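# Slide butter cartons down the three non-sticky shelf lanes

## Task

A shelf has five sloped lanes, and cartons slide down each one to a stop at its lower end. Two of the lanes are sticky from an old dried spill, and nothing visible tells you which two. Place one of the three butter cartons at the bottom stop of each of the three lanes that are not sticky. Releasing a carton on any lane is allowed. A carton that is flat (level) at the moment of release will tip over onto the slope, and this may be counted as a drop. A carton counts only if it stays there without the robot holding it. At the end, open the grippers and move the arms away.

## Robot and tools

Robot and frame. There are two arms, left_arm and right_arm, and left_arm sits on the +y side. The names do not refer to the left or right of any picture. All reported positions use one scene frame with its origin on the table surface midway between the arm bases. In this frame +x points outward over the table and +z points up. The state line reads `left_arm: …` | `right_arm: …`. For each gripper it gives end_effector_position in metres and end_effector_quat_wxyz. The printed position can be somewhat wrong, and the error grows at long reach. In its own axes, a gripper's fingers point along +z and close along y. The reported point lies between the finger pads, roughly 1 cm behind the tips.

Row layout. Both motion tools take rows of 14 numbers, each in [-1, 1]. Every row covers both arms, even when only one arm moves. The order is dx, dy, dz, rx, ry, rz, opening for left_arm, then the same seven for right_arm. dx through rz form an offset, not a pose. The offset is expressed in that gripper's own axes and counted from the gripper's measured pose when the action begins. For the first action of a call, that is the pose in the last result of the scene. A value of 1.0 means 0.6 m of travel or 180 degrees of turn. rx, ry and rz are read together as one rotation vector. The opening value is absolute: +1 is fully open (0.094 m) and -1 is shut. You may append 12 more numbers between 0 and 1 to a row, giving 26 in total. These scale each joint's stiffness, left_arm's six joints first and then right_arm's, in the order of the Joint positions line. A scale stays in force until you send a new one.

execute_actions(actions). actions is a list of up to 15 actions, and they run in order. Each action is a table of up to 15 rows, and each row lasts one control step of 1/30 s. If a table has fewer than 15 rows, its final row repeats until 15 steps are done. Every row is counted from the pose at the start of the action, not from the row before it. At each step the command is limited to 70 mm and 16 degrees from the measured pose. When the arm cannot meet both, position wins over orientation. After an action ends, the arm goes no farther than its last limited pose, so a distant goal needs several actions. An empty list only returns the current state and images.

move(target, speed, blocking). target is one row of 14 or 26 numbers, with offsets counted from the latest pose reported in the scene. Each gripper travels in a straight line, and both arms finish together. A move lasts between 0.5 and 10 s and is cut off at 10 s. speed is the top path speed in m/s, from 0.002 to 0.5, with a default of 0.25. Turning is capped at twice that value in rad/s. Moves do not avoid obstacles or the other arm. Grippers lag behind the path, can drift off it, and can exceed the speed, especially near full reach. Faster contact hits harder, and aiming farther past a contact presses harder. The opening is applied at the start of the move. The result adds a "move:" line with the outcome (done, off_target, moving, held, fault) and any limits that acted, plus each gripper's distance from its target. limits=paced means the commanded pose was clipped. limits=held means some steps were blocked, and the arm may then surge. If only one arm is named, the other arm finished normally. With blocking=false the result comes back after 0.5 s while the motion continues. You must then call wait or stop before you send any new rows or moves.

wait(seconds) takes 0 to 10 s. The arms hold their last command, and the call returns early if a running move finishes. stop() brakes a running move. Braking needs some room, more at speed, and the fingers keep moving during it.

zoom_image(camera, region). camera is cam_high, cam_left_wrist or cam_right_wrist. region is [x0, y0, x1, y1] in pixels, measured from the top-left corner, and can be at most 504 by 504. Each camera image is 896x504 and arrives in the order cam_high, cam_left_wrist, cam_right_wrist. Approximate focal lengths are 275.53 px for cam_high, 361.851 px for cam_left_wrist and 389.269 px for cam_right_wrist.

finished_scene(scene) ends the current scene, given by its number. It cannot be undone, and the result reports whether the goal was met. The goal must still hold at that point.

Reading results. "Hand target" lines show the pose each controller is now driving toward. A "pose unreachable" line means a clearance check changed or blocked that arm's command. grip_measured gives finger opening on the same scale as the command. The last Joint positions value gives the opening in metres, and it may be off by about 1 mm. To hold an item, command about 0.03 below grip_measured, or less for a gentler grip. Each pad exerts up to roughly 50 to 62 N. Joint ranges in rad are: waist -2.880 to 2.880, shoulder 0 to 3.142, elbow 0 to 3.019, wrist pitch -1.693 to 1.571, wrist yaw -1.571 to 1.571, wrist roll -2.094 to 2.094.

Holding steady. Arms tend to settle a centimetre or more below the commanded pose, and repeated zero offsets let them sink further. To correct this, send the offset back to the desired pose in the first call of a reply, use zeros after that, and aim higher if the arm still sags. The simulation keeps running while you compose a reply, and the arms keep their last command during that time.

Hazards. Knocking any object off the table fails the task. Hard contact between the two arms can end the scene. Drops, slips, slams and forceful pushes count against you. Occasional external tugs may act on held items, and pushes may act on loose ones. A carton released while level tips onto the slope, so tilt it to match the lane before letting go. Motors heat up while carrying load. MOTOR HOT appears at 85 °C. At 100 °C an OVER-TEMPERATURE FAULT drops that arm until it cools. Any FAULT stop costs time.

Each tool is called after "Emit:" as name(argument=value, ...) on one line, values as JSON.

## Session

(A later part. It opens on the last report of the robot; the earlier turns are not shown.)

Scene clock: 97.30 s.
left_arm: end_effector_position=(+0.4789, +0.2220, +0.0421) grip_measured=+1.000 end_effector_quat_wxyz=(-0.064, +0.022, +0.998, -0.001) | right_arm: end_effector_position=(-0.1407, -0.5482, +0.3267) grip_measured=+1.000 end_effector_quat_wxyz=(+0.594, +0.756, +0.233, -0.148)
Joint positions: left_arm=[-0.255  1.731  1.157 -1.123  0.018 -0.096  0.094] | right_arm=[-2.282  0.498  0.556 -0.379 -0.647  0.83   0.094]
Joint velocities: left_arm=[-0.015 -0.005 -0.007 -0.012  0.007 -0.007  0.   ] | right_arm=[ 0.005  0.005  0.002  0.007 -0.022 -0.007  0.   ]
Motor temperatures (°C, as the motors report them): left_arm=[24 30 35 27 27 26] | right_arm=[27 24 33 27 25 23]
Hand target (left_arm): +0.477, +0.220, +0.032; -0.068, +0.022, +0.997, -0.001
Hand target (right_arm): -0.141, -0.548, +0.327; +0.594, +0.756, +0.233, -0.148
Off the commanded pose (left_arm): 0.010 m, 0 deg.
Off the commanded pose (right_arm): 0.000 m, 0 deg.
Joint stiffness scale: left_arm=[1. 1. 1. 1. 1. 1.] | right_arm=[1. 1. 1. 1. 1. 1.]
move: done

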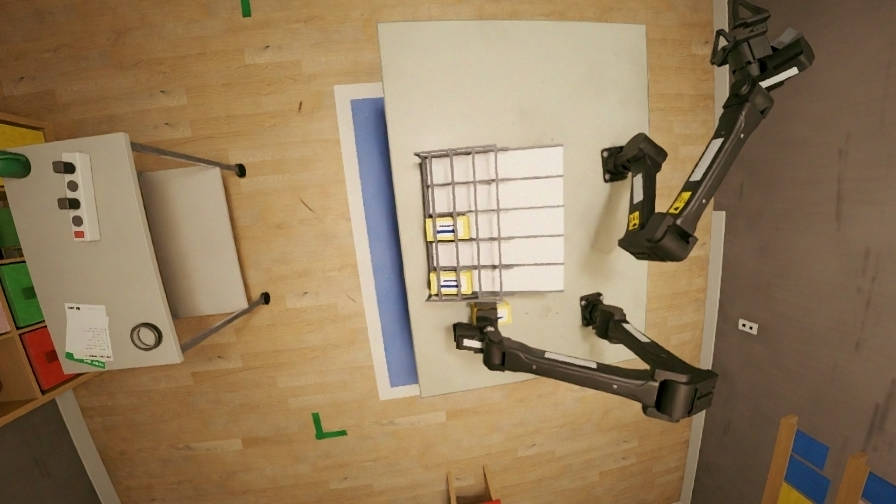

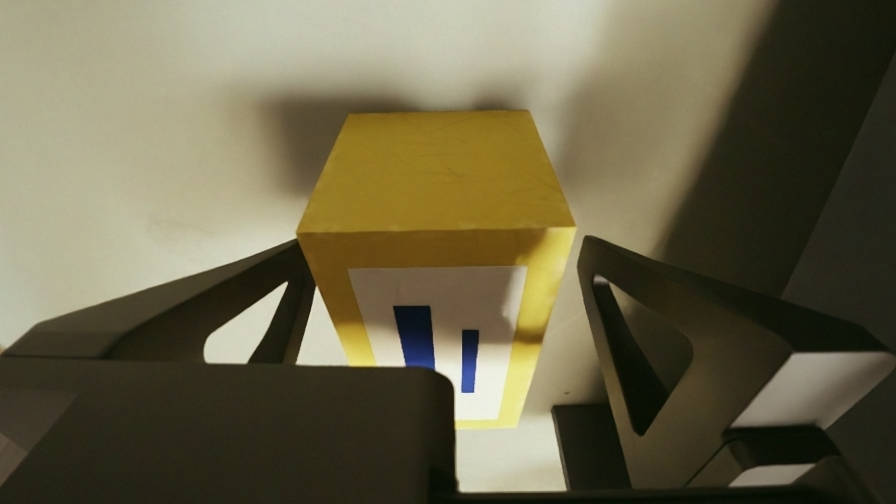

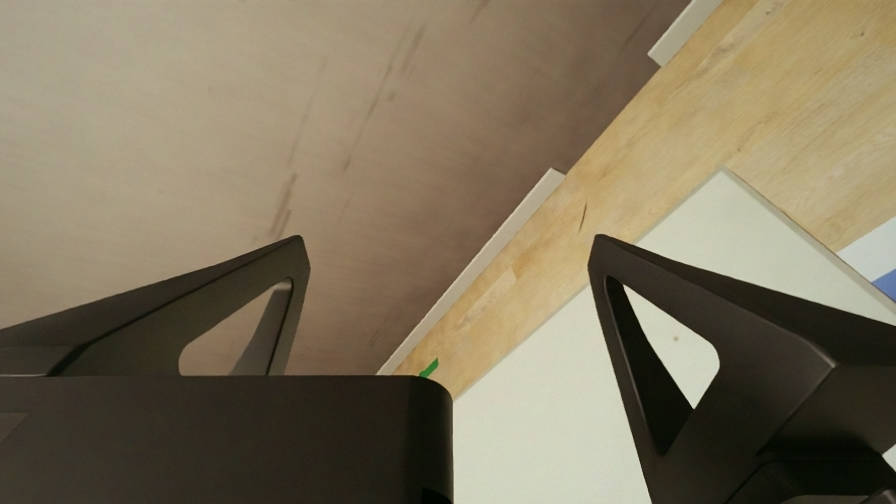

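Emit:
execute_actions(actions=[[[0,0,0,0,0,0,-1,0,0,0,0,0,0,1]],[[0,0,0,0,0,0,-1,0,0,0,0,0,0,1]]])

Emit:
move(target=[0,0,-0.36,0,0,0,0.25,0,0,0,0,0,0,1])

Emit:
move(target=[0.2,-0.69,0.03,0,0.04,0,0.25,0,0,0,0,0,0,1])

Scene clock: 100.83 s.
left_arm: end_effector_position=(+0.4789, +0.2224, +0.0421) grip_measured=+0.328 end_effector_quat_wxyz=(-0.064, +0.022, +0.998, -0.001) | right_arm: end_effector_position=(-0.1407, -0.5482, +0.3267) grip_measured=+1.000 end_effector_quat_wxyz=(+0.594, +0.756, +0.233, -0.148)
Joint positions: left_arm=[-0.255  1.731  1.157 -1.123  0.017 -0.096  0.062] | right_arm=[-2.282  0.498  0.556 -0.379 -0.647  0.83   0.094]
Joint velocities: left_arm=[ 0.005 -0.005 -0.007  0.007 -0.081 -0.022  0.001] | right_arm=[-0.005 -0.005 -0.012 -0.002  0.007 -0.007  0.   ]
Motor temperatures (°C, as the motors report them): left_arm=[24 30 34 26 27 26] | right_arm=[27 24 33 27 25 23]
Hand target (left_arm): +0.479, +0.222, +0.042; -0.064, +0.022, +0.998, -0.001
Hand target (right_arm): -0.141, -0.548, +0.327; +0.594, +0.756, +0.233, -0.148
Off the commanded pose (left_arm): 0.000 m, 0 deg.
Off the commanded pose (right_arm): 0.000 m, 0 deg.
Joint stiffness scale: left_arm=[1. 1. 1. 1. 1. 1.] | right_arm=[1. 1. 1. 1. 1. 1.]

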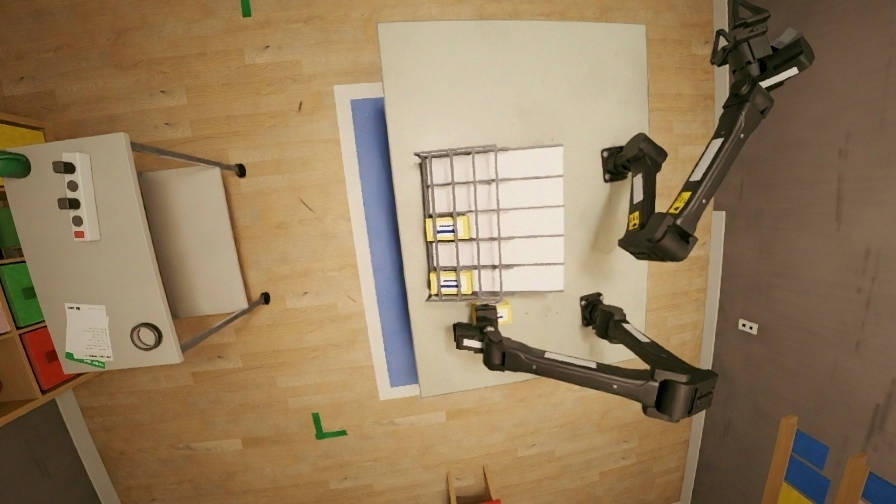

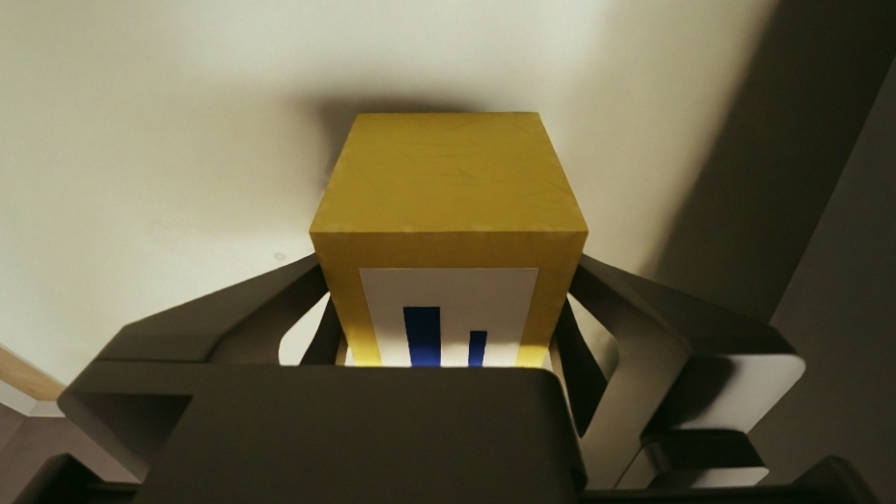

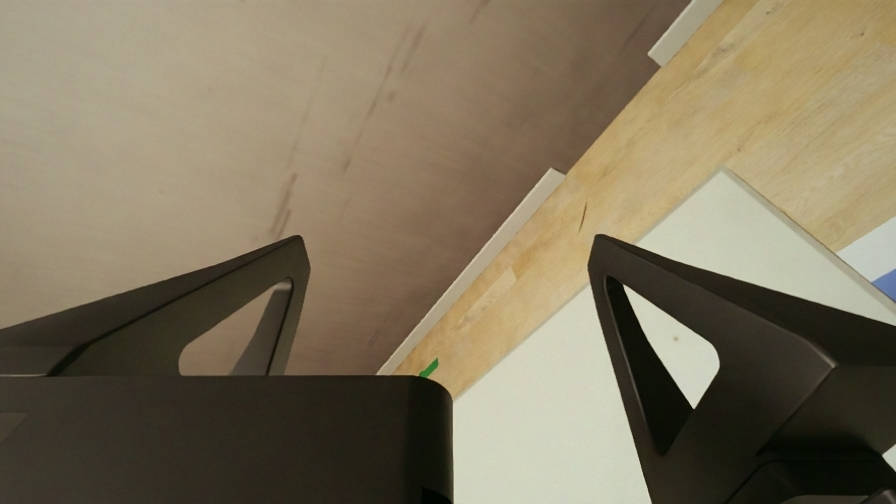

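Scene clock: 102.13 s.
left_arm: end_effector_position=(+0.4984, +0.2197, +0.2334) grip_measured=+0.328 end_effector_quat_wxyz=(-0.080, +0.022, +0.997, +0.001) | right_arm: end_effector_position=(-0.1407, -0.5482, +0.3267) grip_measured=+1.000 end_effector_quat_wxyz=(+0.594, +0.756, +0.233, -0.148)
Joint positions: left_arm=[-0.255  1.643  1.571 -1.659  0.016 -0.096  0.062] | right_arm=[-2.282  0.498  0.556 -0.379 -0.647  0.83   0.094]
Joint velocities: left_arm=[-0.005  0.005 -0.007 -0.002 -0.022 -0.051 -0.001] | right_arm=[ 0.005  0.005 -0.012 -0.002  0.022  0.066  0.   ]
Motor temperatures (°C, as the motors report them): left_arm=[24 30 34 26 27 26] | right_arm=[27 24 33 27 25 23]
Hand target (left_arm): +0.507, +0.223, +0.256; -0.062, +0.022, +0.998, -0.001
Hand target (right_arm): -0.141, -0.548, +0.327; +0.594, +0.756, +0.233, -0.148
Off the commanded pose (left_arm): 0.024 m, 2 deg.
Off the commanded pose (right_arm): 0.000 m, 0 deg.
Joint stiffness scale: left_arm=[1. 1. 1. 1. 1. 1.] | right_arm=[1. 1. 1. 1. 1. 1.]
joint sent to its limit (left arm) — the command would take joint 4 (wrist pitch) past its lower limit, so that joint was sent only as far as its limit.
move: off_target (left_arm); limits=paced

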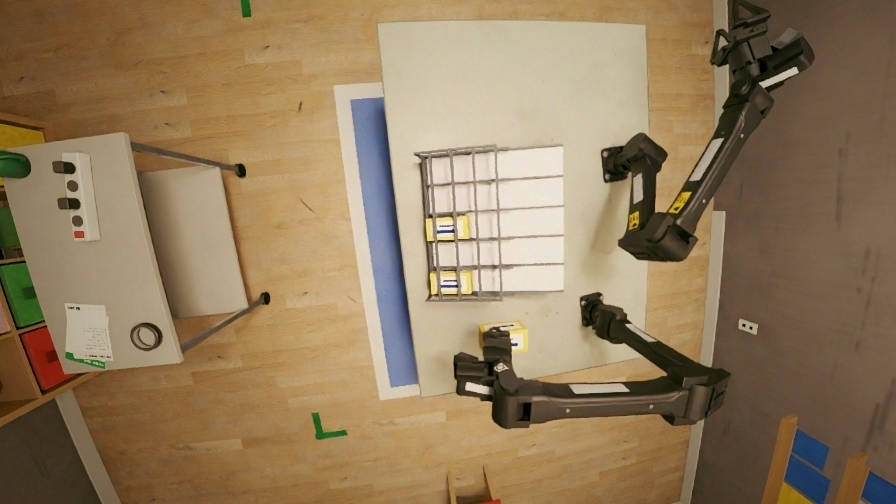

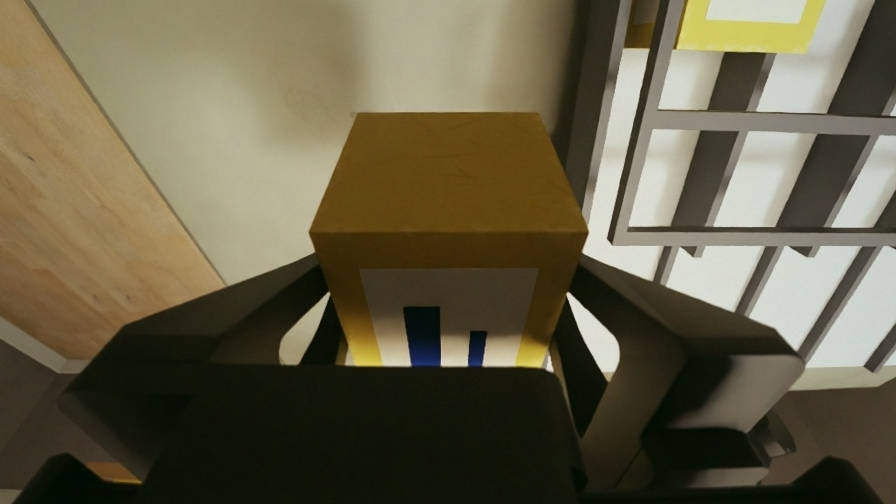

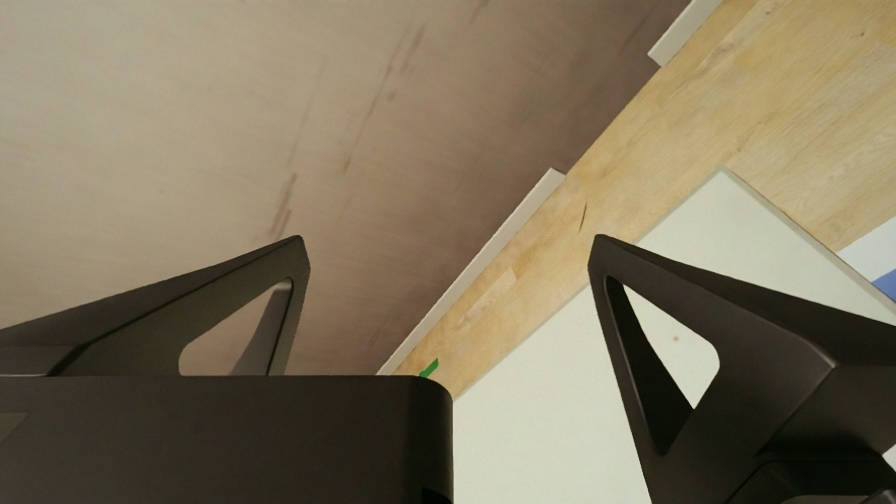

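Scene clock: 104.40 s.
left_arm: end_effector_position=(+0.3469, -0.1843, +0.2079) grip_measured=+0.328 end_effector_quat_wxyz=(-0.129, +0.029, +0.991, -0.014) | right_arm: end_effector_position=(-0.1407, -0.5482, +0.3267) grip_measured=+1.000 end_effector_quat_wxyz=(+0.594, +0.756, +0.233, -0.148)
Joint positions: left_arm=[-1.047  1.907  1.859 -1.663  0.219 -0.859  0.062] | right_arm=[-2.282  0.498  0.556 -0.379 -0.647  0.83   0.094]
Joint velocities: left_arm=[-0.005 -0.015 -0.012 -0.007  0.007 -0.022  0.   ] | right_arm=[-0.005  0.005 -0.007 -0.002  0.066 -0.022  0.   ]
Motor temperatures (°C, as the motors report them): left_arm=[24 30 35 26 26 26] | right_arm=[27 24 33 27 25 23]
Hand target (left_arm): +0.357, -0.191, +0.236; -0.115, +0.018, +0.993, -0.035
Hand target (right_arm): -0.141, -0.548, +0.327; +0.594, +0.756, +0.233, -0.148
Off the commanded pose (left_arm): 0.030 m, 3 deg.
Off the commanded pose (right_arm): 0.000 m, 0 deg.
Joint stiffness scale: left_arm=[1. 1. 1. 1. 1. 1.] | right_arm=[1. 1. 1. 1. 1. 1.]
joint sent to its limit (left arm) — the command would take joint 4 (wrist pitch) past its lower limit, so that joint was sent only as far as its limit.
move: off_target (left_arm)

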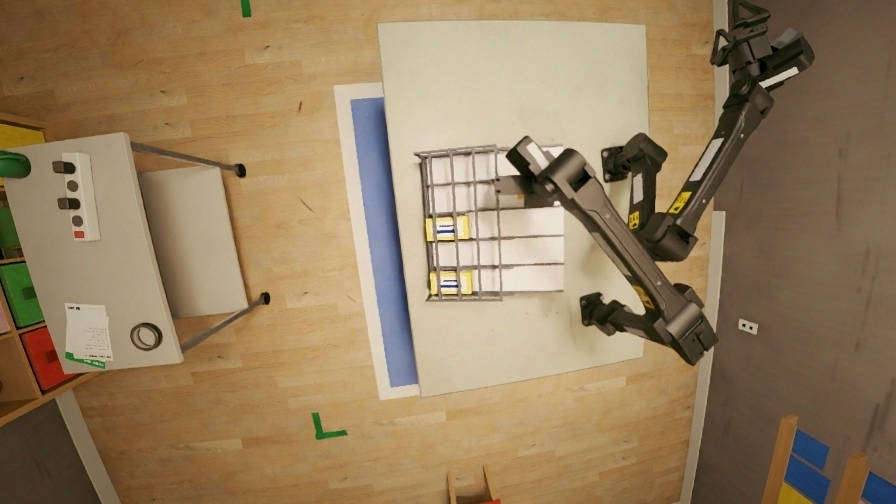

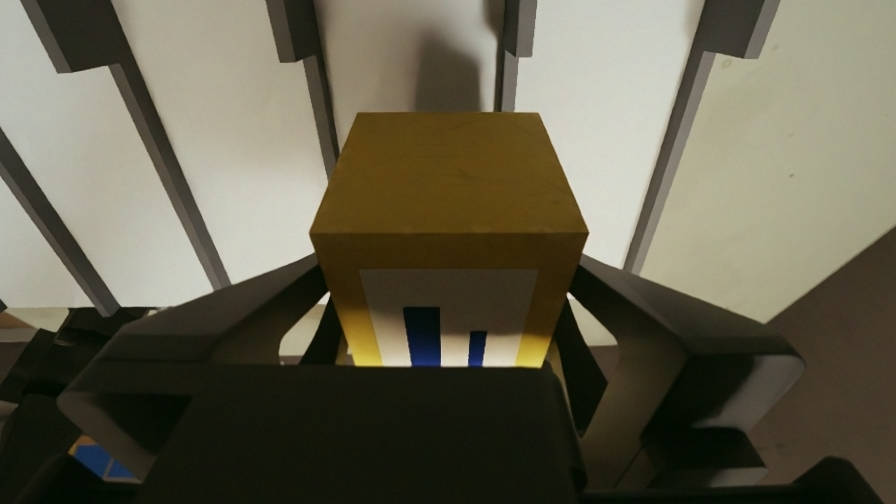

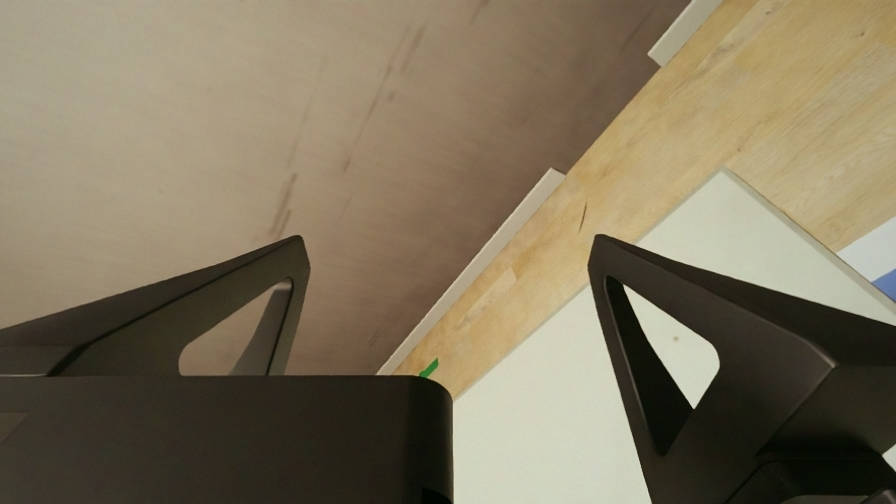

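Slightly right; shift +y and lower.

Emit:
move(target=[0,0.02,0.05,0,0,0,0.25,0,0,0,0,0,0,1], speed=0.05)

Emit:
execute_actions(actions=[[[0,0,-0.04,0,0,0,1,0,0,0,0,0,0,1]],[[0,0,0,0,0,0,1,0,0,0,0,0,0,1]]])

Scene clock: 108.53 s.
left_arm: end_effector_position=(+0.3399, -0.1739, +0.1775) grip_measured=+0.328 end_effector_quat_wxyz=(-0.132, +0.027, +0.991, -0.008) | right_arm: end_effector_position=(-0.1407, -0.5482, +0.3267) grip_measured=+1.000 end_effector_quat_wxyz=(+0.594, +0.756, +0.233, -0.148)
Joint positions: left_arm=[-1.046  1.889  1.751 -1.587  0.218 -0.862  0.062] | right_arm=[-2.282  0.498  0.556 -0.379 -0.647  0.83   0.094]
Joint velocities: left_arm=[ 0.005 -0.005 -0.002 -0.022 -0.022  0.095  0.   ] | right_arm=[-0.005 -0.015 -0.002 -0.017 -0.081 -0.051  0.   ]
Motor temperatures (°C, as the motors report them): left_arm=[24 30 36 26 26 26] | right_arm=[27 24 33 27 25 23]
Hand target (left_arm): +0.340, -0.173, +0.179; -0.129, +0.029, +0.991, -0.014
Hand target (right_arm): -0.141, -0.548, +0.327; +0.594, +0.756, +0.233, -0.148
Off the commanded pose (left_arm): 0.001 m, 1 deg.
Off the commanded pose (right_arm): 0.000 m, 0 deg.
Joint stiffness scale: left_arm=[1. 1. 1. 1. 1. 1.] | right_arm=[1. 1. 1. 1. 1. 1.]
move: done

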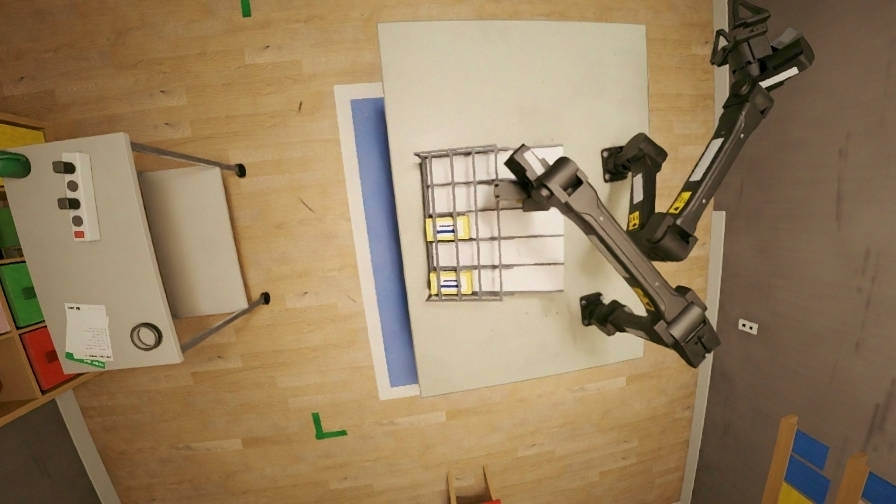

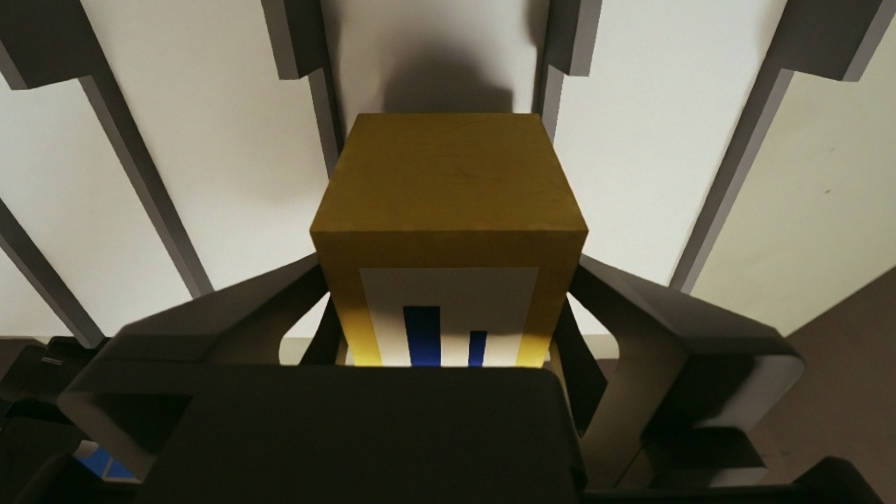

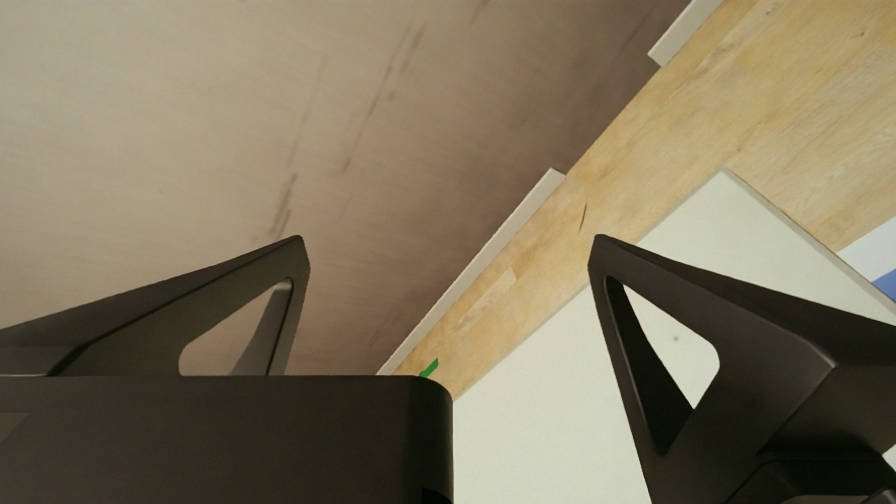

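Scene clock: 109.53 s.
left_arm: end_effector_position=(+0.3358, -0.1680, +0.1839) grip_measured=+1.000 end_effector_quat_wxyz=(-0.142, +0.025, +0.990, +0.004) | right_arm: end_effector_position=(-0.1407, -0.5482, +0.3267) grip_measured=+1.000 end_effector_quat_wxyz=(+0.594, +0.756, +0.233, -0.148)
Joint positions: left_arm=[-1.046  1.889  1.764 -1.632  0.218 -0.862  0.094] | right_arm=[-2.282  0.498  0.556 -0.379 -0.647  0.83   0.094]
Joint velocities: left_arm=[ 0.005 -0.005  0.002 -0.007  0.007 -0.022  0.   ] | right_arm=[-0.015  0.015 -0.007 -0.007  0.051  0.022  0.   ]
Motor temperatures (°C, as the motors report them): left_arm=[24 30 36 26 26 26] | right_arm=[27 24 33 27 25 23]
Hand target (left_arm): +0.336, -0.168, +0.184; -0.142, +0.025, +0.990, +0.004
Hand target (right_arm): -0.141, -0.548, +0.327; +0.594, +0.756, +0.233, -0.148
Off the commanded pose (left_arm): 0.000 m, 0 deg.
Off the commanded pose (right_arm): 0.000 m, 0 deg.
Joint stiffness scale: left_arm=[1. 1. 1. 1. 1. 1.] | right_arm=[1. 1. 1. 1. 1. 1.]

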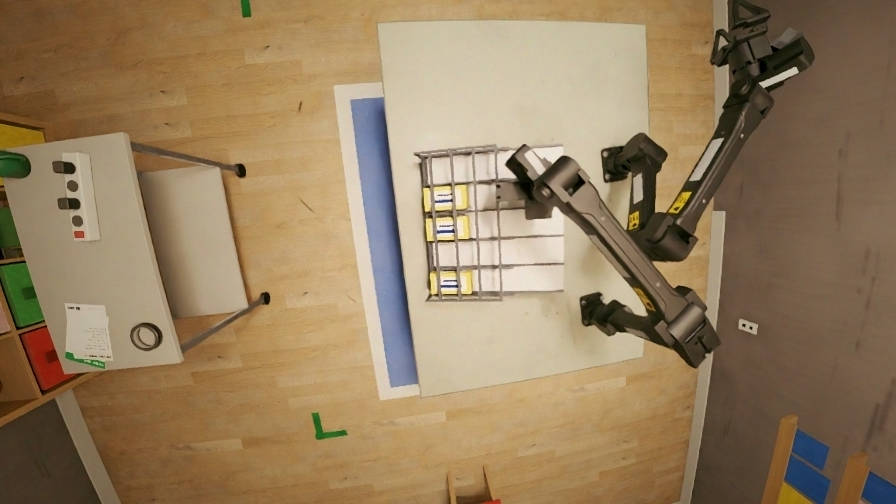

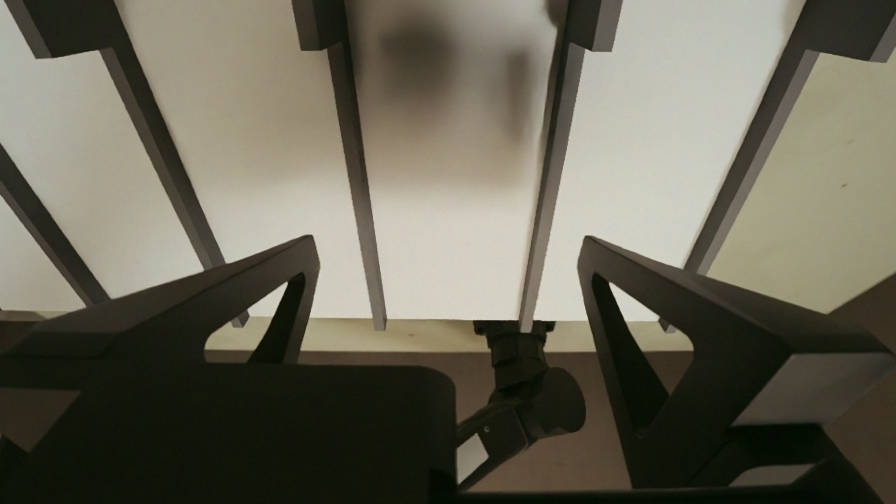

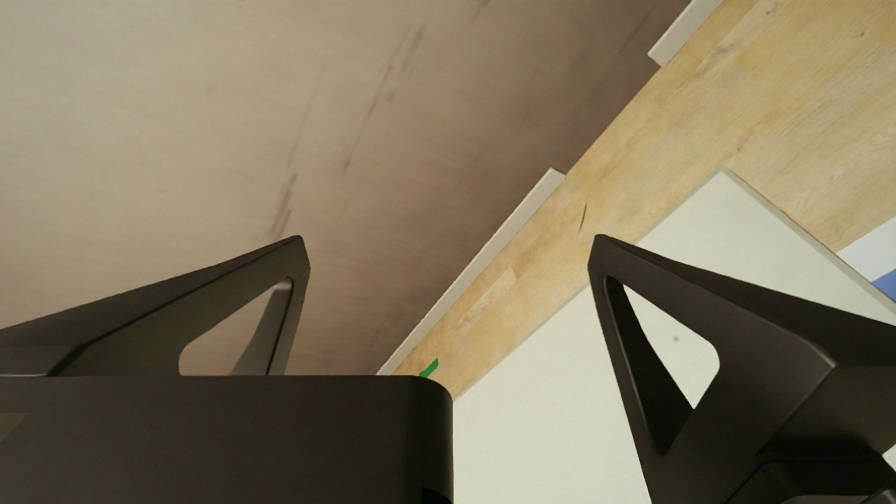

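Emit:
finished_scene(scene=2)

The scene is finished: the task was done.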